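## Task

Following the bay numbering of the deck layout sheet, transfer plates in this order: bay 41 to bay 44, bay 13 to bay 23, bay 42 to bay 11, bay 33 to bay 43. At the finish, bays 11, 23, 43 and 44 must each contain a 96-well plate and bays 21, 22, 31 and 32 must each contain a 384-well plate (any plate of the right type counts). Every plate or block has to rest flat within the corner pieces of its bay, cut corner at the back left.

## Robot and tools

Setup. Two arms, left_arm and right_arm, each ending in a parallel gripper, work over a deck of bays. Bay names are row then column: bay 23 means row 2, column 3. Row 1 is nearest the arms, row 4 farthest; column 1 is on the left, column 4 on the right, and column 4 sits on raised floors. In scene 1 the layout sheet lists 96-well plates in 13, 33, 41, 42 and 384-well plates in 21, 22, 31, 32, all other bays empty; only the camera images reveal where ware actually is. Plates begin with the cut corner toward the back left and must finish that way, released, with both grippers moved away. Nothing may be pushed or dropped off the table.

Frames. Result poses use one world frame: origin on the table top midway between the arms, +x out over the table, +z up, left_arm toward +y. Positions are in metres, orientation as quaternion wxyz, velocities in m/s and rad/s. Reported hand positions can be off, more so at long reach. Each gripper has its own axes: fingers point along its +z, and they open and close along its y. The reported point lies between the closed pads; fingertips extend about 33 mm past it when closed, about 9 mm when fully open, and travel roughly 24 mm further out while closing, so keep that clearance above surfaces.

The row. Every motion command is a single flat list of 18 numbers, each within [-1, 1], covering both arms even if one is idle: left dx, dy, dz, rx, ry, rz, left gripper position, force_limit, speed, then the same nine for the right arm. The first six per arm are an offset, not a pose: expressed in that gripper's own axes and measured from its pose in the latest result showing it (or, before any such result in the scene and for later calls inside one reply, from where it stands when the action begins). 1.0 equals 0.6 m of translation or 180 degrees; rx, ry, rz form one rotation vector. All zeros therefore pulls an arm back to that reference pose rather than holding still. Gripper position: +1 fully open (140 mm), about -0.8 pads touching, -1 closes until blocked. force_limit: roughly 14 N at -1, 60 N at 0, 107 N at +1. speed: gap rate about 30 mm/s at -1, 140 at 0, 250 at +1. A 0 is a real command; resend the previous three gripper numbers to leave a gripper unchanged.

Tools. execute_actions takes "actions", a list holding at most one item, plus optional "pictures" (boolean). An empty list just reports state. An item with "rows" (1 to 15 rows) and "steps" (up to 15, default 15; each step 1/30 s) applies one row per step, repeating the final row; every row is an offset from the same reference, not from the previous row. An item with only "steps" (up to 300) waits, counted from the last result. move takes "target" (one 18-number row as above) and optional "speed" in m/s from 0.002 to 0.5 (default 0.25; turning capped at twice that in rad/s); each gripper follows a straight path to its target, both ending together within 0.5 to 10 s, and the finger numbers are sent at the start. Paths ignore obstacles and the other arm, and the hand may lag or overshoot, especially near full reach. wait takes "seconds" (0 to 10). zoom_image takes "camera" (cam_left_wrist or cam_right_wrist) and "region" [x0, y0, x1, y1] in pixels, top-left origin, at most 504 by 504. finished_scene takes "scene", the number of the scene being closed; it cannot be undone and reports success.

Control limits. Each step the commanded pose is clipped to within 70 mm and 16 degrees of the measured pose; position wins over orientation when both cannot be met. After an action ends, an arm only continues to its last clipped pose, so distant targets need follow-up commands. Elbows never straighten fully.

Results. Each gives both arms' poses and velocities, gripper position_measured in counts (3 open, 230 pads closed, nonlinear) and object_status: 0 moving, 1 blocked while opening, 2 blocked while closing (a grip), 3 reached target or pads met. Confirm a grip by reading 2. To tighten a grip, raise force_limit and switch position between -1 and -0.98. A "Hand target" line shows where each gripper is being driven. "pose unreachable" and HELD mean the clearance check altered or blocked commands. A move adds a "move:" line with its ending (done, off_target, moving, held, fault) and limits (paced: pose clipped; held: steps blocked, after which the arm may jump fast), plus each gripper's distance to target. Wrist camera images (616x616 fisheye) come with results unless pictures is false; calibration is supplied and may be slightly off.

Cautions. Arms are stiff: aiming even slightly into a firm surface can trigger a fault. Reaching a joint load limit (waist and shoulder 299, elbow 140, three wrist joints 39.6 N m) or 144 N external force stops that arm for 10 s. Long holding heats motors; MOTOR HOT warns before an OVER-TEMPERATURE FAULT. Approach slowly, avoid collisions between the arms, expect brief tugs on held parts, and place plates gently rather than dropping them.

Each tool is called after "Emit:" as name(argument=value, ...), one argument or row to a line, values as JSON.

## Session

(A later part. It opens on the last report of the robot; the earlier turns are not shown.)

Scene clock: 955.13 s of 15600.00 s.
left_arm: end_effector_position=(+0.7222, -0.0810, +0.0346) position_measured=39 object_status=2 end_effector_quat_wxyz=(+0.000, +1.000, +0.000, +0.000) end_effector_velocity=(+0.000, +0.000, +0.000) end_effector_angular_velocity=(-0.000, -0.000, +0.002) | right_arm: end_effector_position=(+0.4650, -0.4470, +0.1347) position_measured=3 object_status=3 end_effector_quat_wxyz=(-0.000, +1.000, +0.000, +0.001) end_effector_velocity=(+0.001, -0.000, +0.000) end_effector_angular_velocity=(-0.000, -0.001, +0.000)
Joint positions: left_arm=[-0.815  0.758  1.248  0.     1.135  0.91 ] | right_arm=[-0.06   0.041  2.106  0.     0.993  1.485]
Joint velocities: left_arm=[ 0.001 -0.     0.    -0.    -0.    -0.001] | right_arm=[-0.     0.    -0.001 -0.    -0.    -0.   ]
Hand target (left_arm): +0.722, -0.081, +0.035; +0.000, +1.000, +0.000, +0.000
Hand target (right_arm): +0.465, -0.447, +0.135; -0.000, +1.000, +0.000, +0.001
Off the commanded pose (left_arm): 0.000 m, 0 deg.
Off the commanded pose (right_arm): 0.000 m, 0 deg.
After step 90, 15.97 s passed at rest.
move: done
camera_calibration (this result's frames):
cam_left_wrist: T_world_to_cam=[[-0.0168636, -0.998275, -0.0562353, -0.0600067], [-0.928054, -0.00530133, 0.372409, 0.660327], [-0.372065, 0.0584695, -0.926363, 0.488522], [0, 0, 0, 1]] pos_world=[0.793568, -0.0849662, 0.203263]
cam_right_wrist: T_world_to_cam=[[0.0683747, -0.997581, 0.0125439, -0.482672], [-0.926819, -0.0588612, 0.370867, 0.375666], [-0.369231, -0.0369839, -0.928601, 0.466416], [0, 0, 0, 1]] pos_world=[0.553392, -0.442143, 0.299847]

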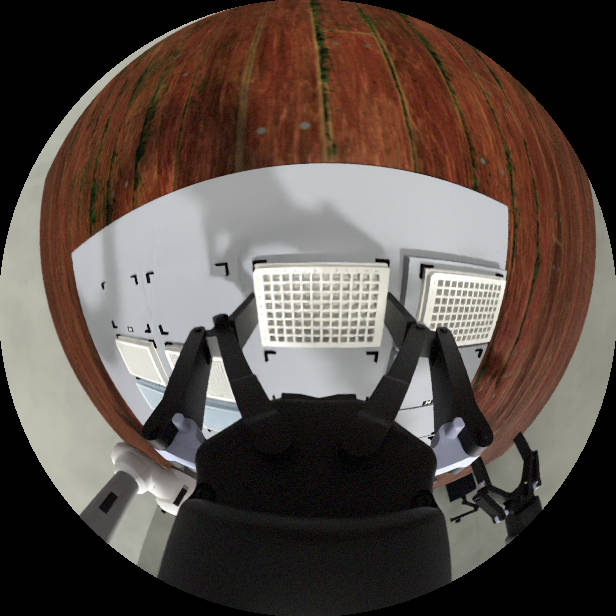

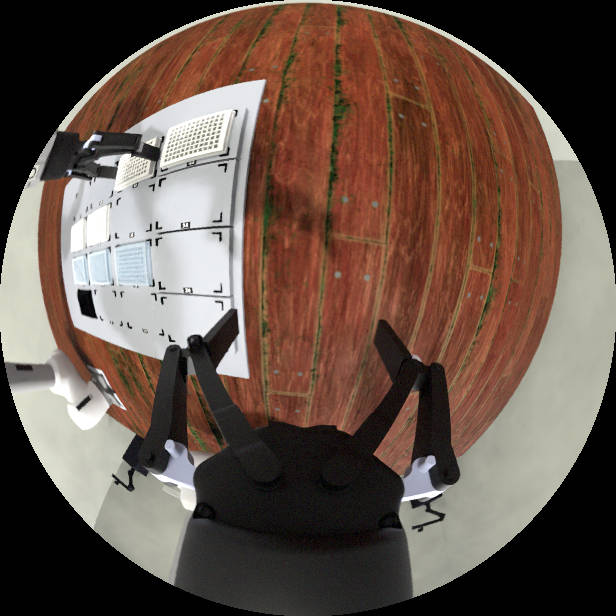

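Emit:
move(
  target=[-0.0003,0,0.0072,0,0,0,-1,0,-0.6, 0,0,0,0,0,0,1,0,-0.6],
  speed=0.008,
)

Emit:
zoom_image(
  camera="cam_left_wrist",
  region=[230, 240, 410, 360],
)

Emit:
execute_actions(
  actions=[
    {"rows": [[0,0,0,0,0,0,1,0,-0.6, 0,0,0,0,0,0,1,0,-0.6]], "steps": 15},
  ],
)

Emit:
zoom_image(
  camera="cam_left_wrist",
  region=[230, 240, 410, 360],
)

Emit:
move(
  target=[0,0,-0.07,0,0,0,1,0,-0.6, 0,0,0,0,0,0,1,0,-0.6],
  speed=0.1,
)

Emit:
move(
  target=[-0.42,-0.2,-0.12,0,0,0,1,0,-0.6, 0,0,0,0,0,0,1,0,-0.6],
  speed=0.3,
)

Scene clock: 968.03 s of 15600.00 s.
left_arm: end_effector_position=(+0.7220, -0.0810, +0.0303) position_measured=39 object_status=2 end_effector_quat_wxyz=(+0.000, +1.000, +0.000, +0.000) end_effector_velocity=(-0.000, -0.000, +0.000) end_effector_angular_velocity=(+0.000, -0.000, -0.000) | right_arm: end_effector_position=(+0.4650, -0.4470, +0.1347) position_measured=3 object_status=3 end_effector_quat_wxyz=(-0.000, +1.000, +0.000, +0.001) end_effector_velocity=(-0.001, +0.000, +0.000) end_effector_angular_velocity=(+0.001, -0.000, -0.001)
Joint positions: left_arm=[-0.815  0.761  1.251  0.     1.129  0.909] | right_arm=[-0.06   0.041  2.106  0.     0.993  1.485]
Joint velocities: left_arm=[-0. -0.  0.  0.  0. -0.] | right_arm=[ 0.    -0.001  0.001  0.001  0.     0.001]
Hand target (left_arm): +0.722, -0.081, +0.030; +0.000, +1.000, +0.000, +0.000
Hand target (right_arm): +0.465, -0.447, +0.135; -0.000, +1.000, +0.000, +0.001
Off the commanded pose (left_arm): 0.000 m, 0 deg.
Off the commanded pose (right_arm): 0.000 m, 0 deg.
After step 90, 9.13 s passed at rest.
move: done
camera_calibration (this result's frames):
cam_left_wrist: T_world_to_cam=[[-0.0168606, -0.998276, -0.0562222, -0.0602564], [-0.928063, -0.00529784, 0.372386, 0.661781], [-0.372042, 0.0584564, -0.926374, 0.484455], [0, 0, 0, 1]] pos_world=[0.793396, -0.0849659, 0.19896]
cam_right_wrist: T_world_to_cam=[[0.0683749, -0.997581, 0.0125439, -0.482672], [-0.926819, -0.0588614, 0.370867, 0.375666], [-0.369232, -0.0369839, -0.928601, 0.466416], [0, 0, 0, 1]] pos_world=[0.553392, -0.442143, 0.299847]

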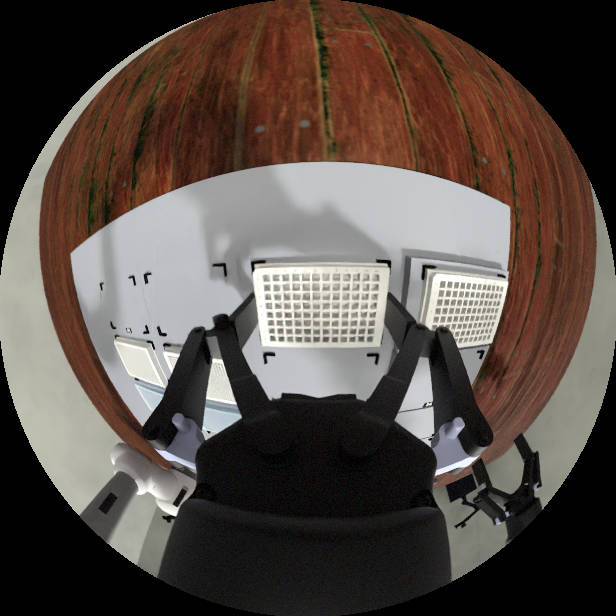

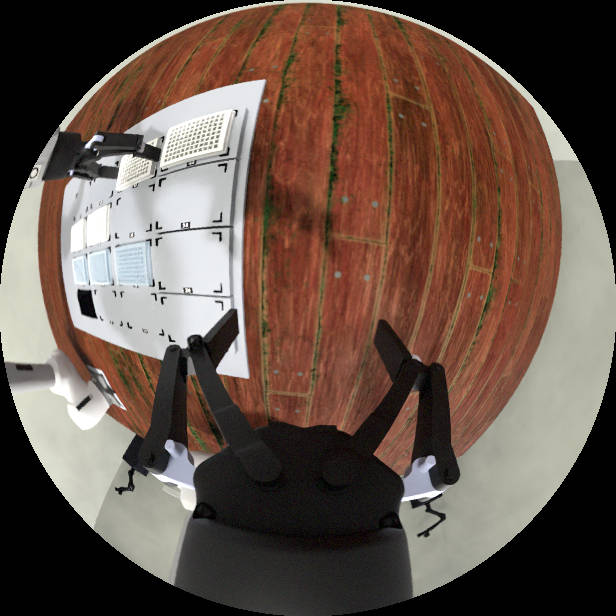

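Region (230, 240, 410, 360) of cam_left_wrist's 616x616 image, scaled by 2.800, with more detail than that image has.

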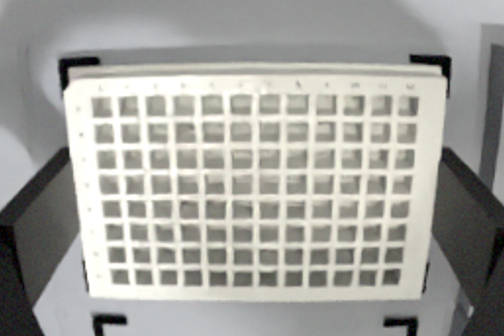

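Scene clock: 968.53 s of 15600.00 s.
left_arm: end_effector_position=(+0.7220, -0.0810, +0.0303) position_measured=3 object_status=0 end_effector_quat_wxyz=(+0.000, +1.000, +0.000, +0.000) end_effector_velocity=(+0.001, +0.000, +0.000) end_effector_angular_velocity=(-0.001, -0.001, +0.000) | right_arm: end_effector_position=(+0.4650, -0.4470, +0.1347) position_measured=3 object_status=3 end_effector_quat_wxyz=(-0.000, +1.000, +0.000, +0.001) end_effector_velocity=(-0.001, -0.000, +0.001) end_effector_angular_velocity=(-0.001, -0.000, +0.002)
Joint positions: left_arm=[-0.815  0.761  1.252  0.     1.129  0.909] | right_arm=[-0.06   0.041  2.106  0.     0.993  1.485]
Joint velocities: left_arm=[ 0.    -0.     0.     0.    -0.001  0.   ] | right_arm=[-0.    -0.002  0.001 -0.002  0.001 -0.001]
Hand target (left_arm): +0.722, -0.081, +0.030; +0.000, +1.000, +0.000, +0.000
Hand target (right_arm): +0.465, -0.447, +0.135; -0.000, +1.000, +0.000, +0.001
Off the commanded pose (left_arm): 0.000 m, 0 deg.
Off the commanded pose (right_arm): 0.000 m, 0 deg.
Steps of this call (steps 1 to 15: all 15 steps of this action). Readings (end_effector_position | what the end effector reports):
1: left_arm (+0.7220, -0.0810, +0.0303) | right_arm (+0.4650, -0.4470, +0.1347) | left_arm position_measured=39 object_status=0 | right_arm position_measured=3 object_status=3
2: left_arm (+0.7220, -0.0810, +0.0303) | right_arm (+0.4650, -0.4470, +0.1347) | left_arm position_measured=39 object_status=0 | right_arm position_measured=3 object_status=3
4: left_arm (+0.7220, -0.0810, +0.0303) | right_arm (+0.4650, -0.4470, +0.1347) | left_arm position_measured=30 object_status=0 | right_arm position_measured=3 object_status=3
8: left_arm (+0.7220, -0.0810, +0.0303) | right_arm (+0.4650, -0.4470, +0.1347) | left_arm position_measured=14 object_status=0 | right_arm position_measured=3 object_status=3
15: the state above
camera_calibration (this result's frames):
cam_left_wrist: T_world_to_cam=[[-0.0168716, -0.998275, -0.0562384, -0.0602482], [-0.928057, -0.00529457, 0.372401, 0.661769], [-0.372056, 0.0584754, -0.926366, 0.484447], [0, 0, 0, 1]] pos_world=[0.793384, -0.0849687, 0.198943]
cam_right_wrist: T_world_to_cam=[[0.0683746, -0.997581, 0.012544, -0.482672], [-0.926819, -0.0588611, 0.370867, 0.375666], [-0.369231, -0.0369839, -0.928601, 0.466416], [0, 0, 0, 1]] pos_world=[0.553392, -0.442143, 0.299847]

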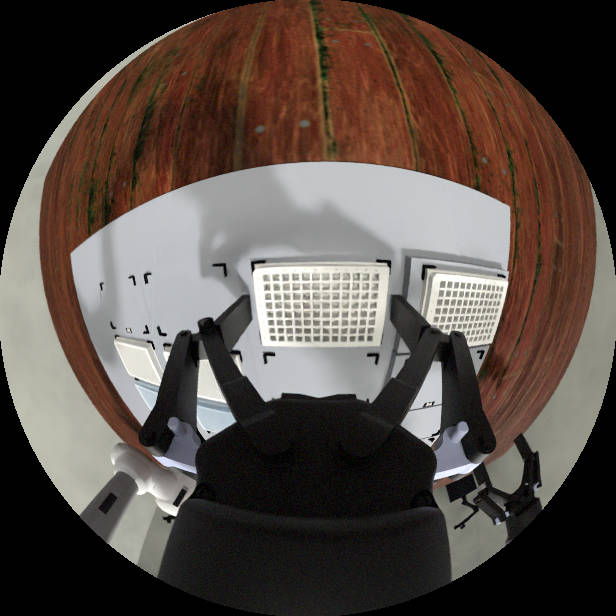

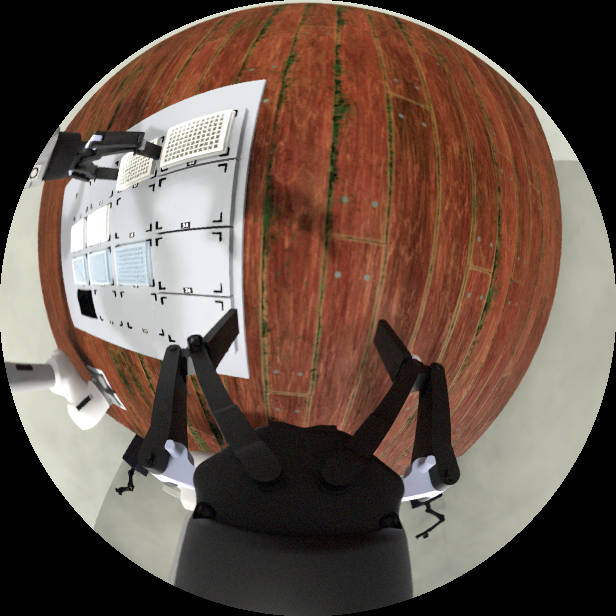

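Region (230, 240, 410, 360) of cam_left_wrist's 616x616 image, scaled by 2.800, with more detail than that image has.

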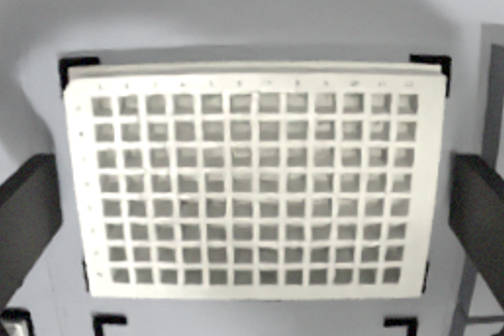

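Scene clock: 969.53 s of 15600.00 s.
left_arm: end_effector_position=(+0.7220, -0.0810, +0.0722) position_measured=3 object_status=3 end_effector_quat_wxyz=(+0.000, +1.000, +0.000, +0.000) end_effector_velocity=(-0.000, -0.000, +0.000) end_effector_angular_velocity=(+0.000, -0.000, +0.000) | right_arm: end_effector_position=(+0.4650, -0.4470, +0.1347) position_measured=3 object_status=3 end_effector_quat_wxyz=(-0.000, +1.000, +0.000, +0.001) end_effector_velocity=(-0.000, -0.001, -0.001) end_effector_angular_velocity=(-0.001, +0.002, +0.000)
Joint positions: left_arm=[-0.815  0.732  1.222  0.     1.187  0.909] | right_arm=[-0.06   0.041  2.106  0.     0.993  1.485]
Joint velocities: left_arm=[-0.001 -0.    -0.     0.     0.001 -0.001] | right_arm=[-0.     0.001  0.001 -0.002  0.     0.   ]
Hand target (left_arm): +0.722, -0.081, +0.072; +0.000, +1.000, +0.000, +0.000
Hand target (right_arm): +0.465, -0.447, +0.135; -0.000, +1.000, +0.000, +0.001
Off the commanded pose (left_arm): 0.000 m, 0 deg.
Off the commanded pose (right_arm): 0.000 m, 0 deg.
move: done
camera_calibration (this result's frames):
cam_left_wrist: T_world_to_cam=[[-0.0168754, -0.998272, -0.0562799, -0.0578702], [-0.928048, -0.0053079, 0.372423, 0.646135], [-0.372078, 0.0585152, -0.926355, 0.523313], [0, 0, 0, 1]] pos_world=[0.793381, -0.0849624, 0.240881]
cam_right_wrist: T_world_to_cam=[[0.0683747, -0.997581, 0.012544, -0.482672], [-0.926819, -0.0588612, 0.370867, 0.375666], [-0.369231, -0.0369839, -0.928601, 0.466416], [0, 0, 0, 1]] pos_world=[0.553392, -0.442143, 0.299847]

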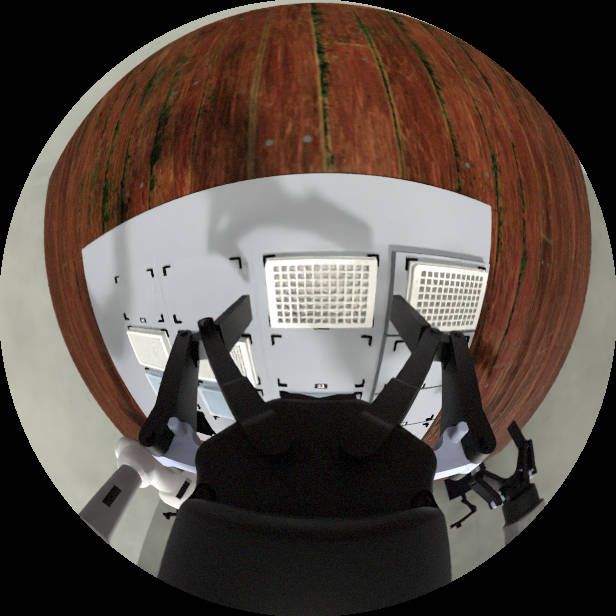

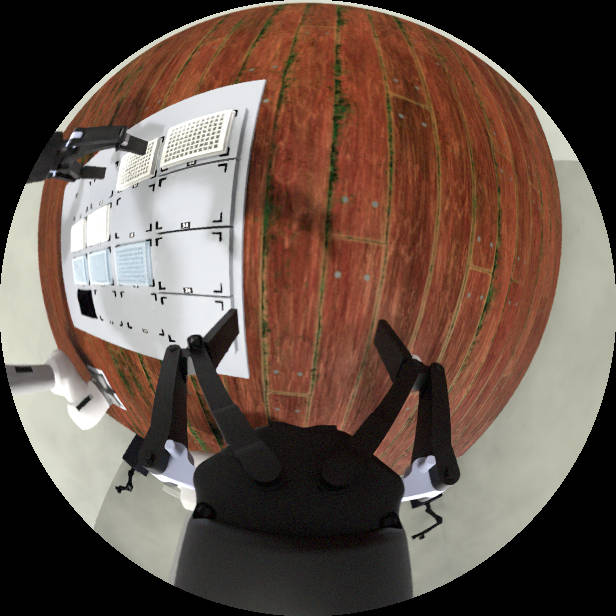

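Scene clock: 970.93 s of 15600.00 s.
left_arm: end_effector_position=(+0.4700, +0.0391, +0.1440) position_measured=3 object_status=3 end_effector_quat_wxyz=(+0.000, +1.000, +0.000, +0.000) end_effector_velocity=(-0.001, +0.001, +0.001) end_effector_angular_velocity=(+0.001, +0.001, +0.001) | right_arm: end_effector_position=(+0.4650, -0.4470, +0.1347) position_measured=3 object_status=3 end_effector_quat_wxyz=(-0.000, +1.000, +0.000, +0.001) end_effector_velocity=(+0.000, +0.000, +0.001) end_effector_angular_velocity=(-0.000, -0.003, -0.001)
Joint positions: left_arm=[-0.905  0.28   1.799  0.     1.062  0.819] | right_arm=[-0.06   0.041  2.106  0.     0.993  1.485]
Joint velocities: left_arm=[-0.    -0.002  0.001  0.001  0.003 -0.001] | right_arm=[-0.    -0.002  0.     0.    -0.001  0.001]
Hand target (left_arm): +0.470, +0.039, +0.144; +0.000, +1.000, +0.000, +0.000
Hand target (right_arm): +0.465, -0.447, +0.135; -0.000, +1.000, +0.000, +0.001
Off the commanded pose (left_arm): 0.000 m, 0 deg.
Off the commanded pose (right_arm): 0.000 m, 0 deg.
move: done
camera_calibration (this result's frames):
cam_left_wrist: T_world_to_cam=[[-0.0168419, -0.998285, -0.0560675, 0.0617791], [-0.928088, -0.00525355, 0.372324, 0.386232], [-0.37198, 0.0583062, -0.926408, 0.488929], [0, 0, 0, 1]] pos_world=[0.54137, 0.0351946, 0.312608]
cam_right_wrist: T_world_to_cam=[[0.0683748, -0.997581, 0.0125439, -0.482672], [-0.926819, -0.0588613, 0.370867, 0.375666], [-0.369231, -0.0369839, -0.928601, 0.466416], [0, 0, 0, 1]] pos_world=[0.553392, -0.442143, 0.299847]

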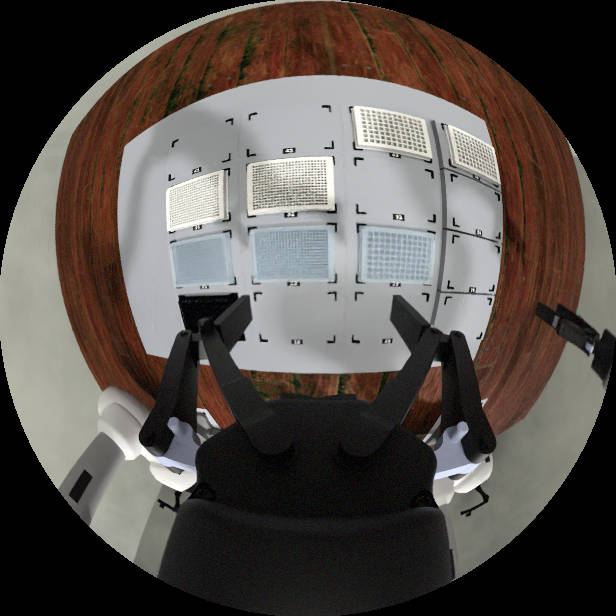

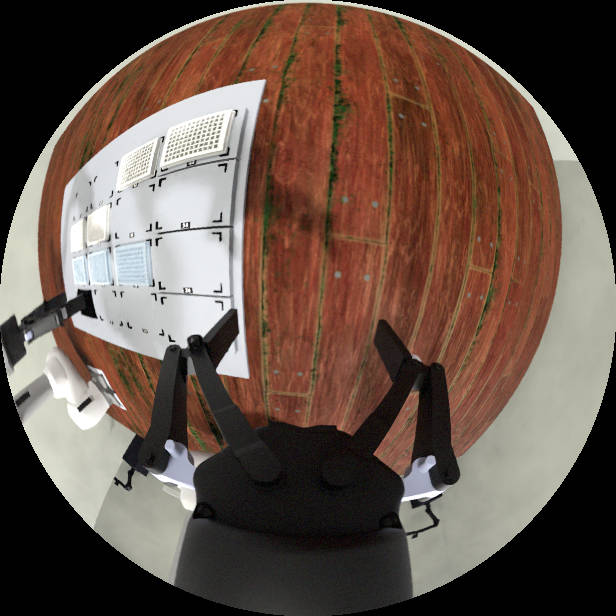

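Now verify front sides of the plates.

Emit:
zoom_image(
  camera="cam_left_wrist",
  region=[235, 145, 355, 295],
)

Emit:
zoom_image(
  camera="cam_left_wrist",
  region=[340, 95, 510, 195],
)

Emit:
zoom_image(
  camera="cam_left_wrist",
  region=[345, 215, 450, 300],
)

Emit:
zoom_image(
  camera="cam_left_wrist",
  region=[155, 160, 255, 345],
)

Region (235, 145, 355, 295) of cam_left_wrist's 616x616 image, scaled by 3.360, with more detail than that image has; it fills the left 403 columns of this view, and the rest is white.

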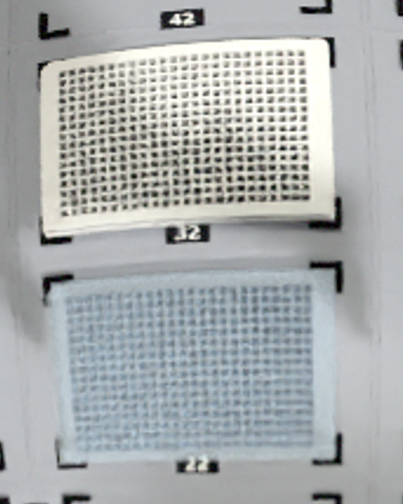

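Region (340, 95, 510, 195) of cam_left_wrist's 616x616 image, scaled by 2.965, with more detail than that image has; it fills the top 296 rows of this view, and the rest is white.

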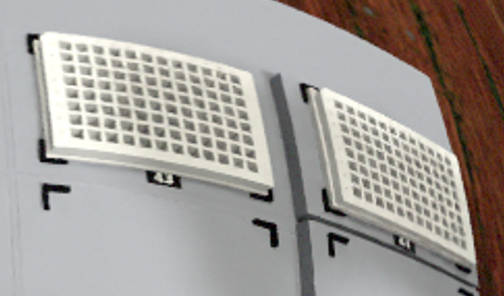

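Region (345, 215, 450, 300) of cam_left_wrist's 616x616 image, scaled by 4.800, with more detail than that image has; it fills the top 408 rows of this view, and the rest is white.

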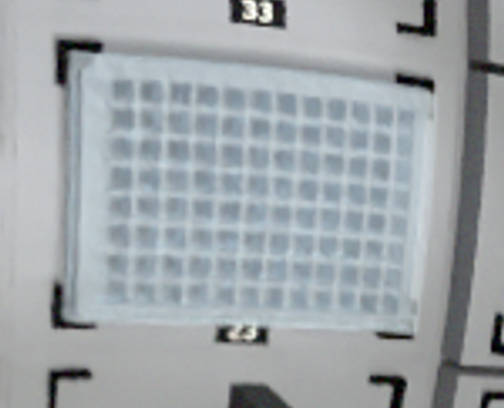

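Region (155, 160, 255, 345) of cam_left_wrist's 616x616 image, scaled by 2.724, with more detail than that image has; it fills the left 272 columns of this view, and the rest is white.

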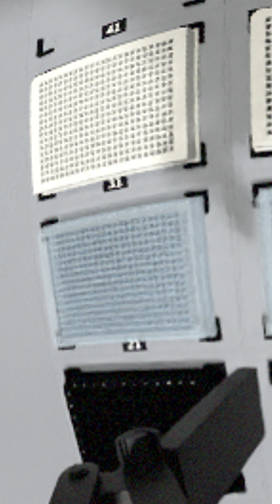

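Emit:
zoom_image(
  camera="cam_left_wrist",
  region=[240, 195, 345, 235],
)

Emit:
zoom_image(
  camera="cam_left_wrist",
  region=[240, 145, 345, 185],
)

Emit:
zoom_image(
  camera="cam_right_wrist",
  region=[60, 190, 170, 300],
)

Region (240, 195, 345, 235) of cam_left_wrist's 616x616 image, scaled by 4.800, with more detail than that image has; it fills the top 192 rows of this view, and the rest is white.

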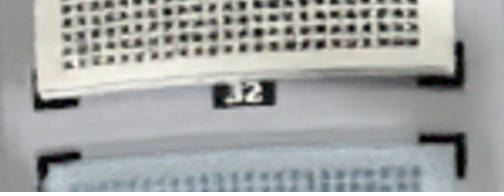

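Region (240, 145, 345, 185) of cam_left_wrist's 616x616 image, scaled by 4.800, with more detail than that image has; it fills the top 192 rows of this view, and the rest is white.

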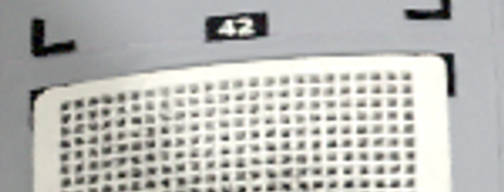

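Region (60, 190, 170, 300) of cam_right_wrist's 616x616 image, scaled by 4.582, with more detail than that image has.

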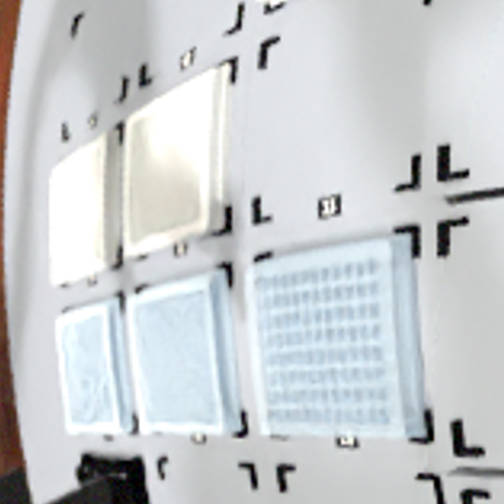

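Emit:
move(
  target=[0,-0.68,-0.05,0,0,0,1,0,-0.6, 0,0,0,0,0,0,1,0,-0.6],
  speed=0.35,
)

Emit:
zoom_image(
  camera="cam_left_wrist",
  region=[330, 100, 600, 370],
)

Scene clock: 993.80 s of 15600.00 s.
left_arm: end_effector_position=(+0.4700, +0.4468, +0.1737) position_measured=3 object_status=3 end_effector_quat_wxyz=(+0.000, +1.000, +0.000, +0.000) end_effector_velocity=(+0.000, +0.000, -0.000) end_effector_angular_velocity=(-0.000, +0.001, +0.000) | right_arm: end_effector_position=(+0.4650, -0.4470, +0.1347) position_measured=3 object_status=3 end_effector_quat_wxyz=(-0.000, +1.000, +0.000, +0.001) end_effector_velocity=(+0.001, -0.000, +0.001) end_effector_angular_velocity=(+0.000, -0.003, +0.001)
Joint positions: left_arm=[-0.257  0.021  2.046 -0.     1.074  1.468] | right_arm=[-0.06   0.041  2.106  0.     0.993  1.485]
Joint velocities: left_arm=[ 0.001  0.001 -0.    -0.     0.     0.001] | right_arm=[-0.    -0.001 -0.001  0.    -0.001 -0.001]
Hand target (left_arm): +0.470, +0.447, +0.174; +0.000, +1.000, +0.000, +0.000
Hand target (right_arm): +0.465, -0.447, +0.135; -0.000, +1.000, +0.000, +0.001
Off the commanded pose (left_arm): 0.000 m, 0 deg.
Off the commanded pose (right_arm): 0.000 m, 0 deg.
After step 90, 18.20 s passed at rest.
move: done
camera_calibration (this result's frames):
cam_left_wrist: T_world_to_cam=[[-0.0169035, -0.998268, -0.0563527, 0.470514], [-0.928133, -0.00529547, 0.37221, 0.377284], [-0.371864, 0.0585945, -0.926436, 0.492524], [0, 0, 0, 1]] pos_world=[0.541275, 0.442837, 0.342378]
cam_right_wrist: T_world_to_cam=[[0.0683747, -0.997581, 0.012544, -0.482672], [-0.926819, -0.0588612, 0.370867, 0.375666], [-0.369232, -0.0369839, -0.928601, 0.466416], [0, 0, 0, 1]] pos_world=[0.553392, -0.442143, 0.299847]

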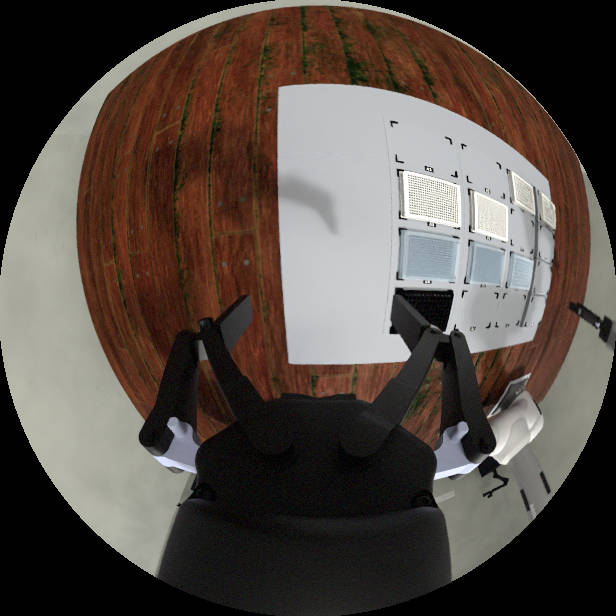

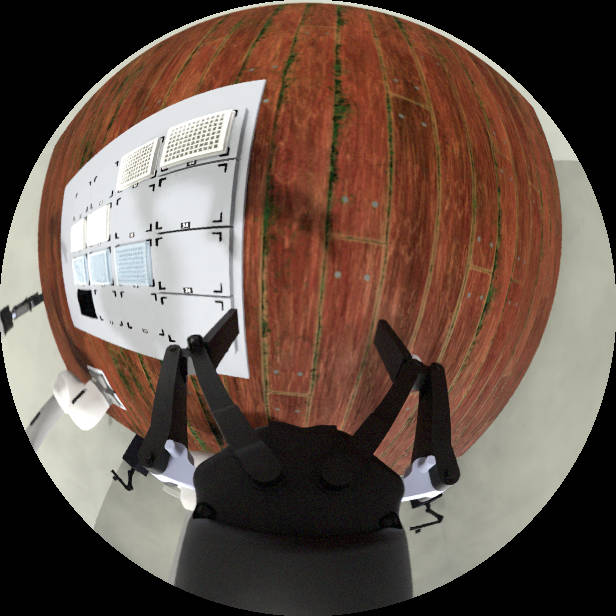

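Region (330, 100, 600, 370) of cam_left_wrist's 616x616 image, scaled by 1.867, with more detail than that image has.

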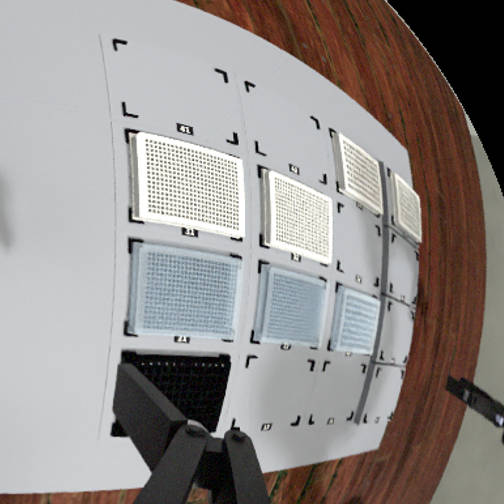

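Emit:
zoom_image(
  camera="cam_left_wrist",
  region=[455, 180, 520, 290],
)

Region (455, 180, 520, 290) of cam_left_wrist's 616x616 image, scaled by 4.582, with more detail than that image has; it fills the left 298 columns of this view, and the rest is white.

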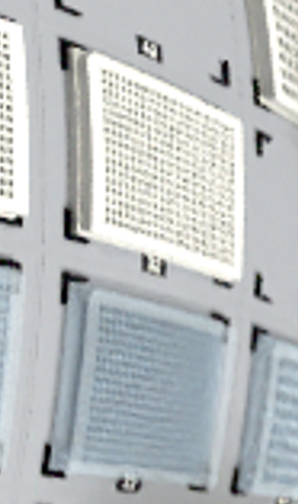

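Emit:
finished_scene(
  scene=1,
)

The scene is finished: the task was done.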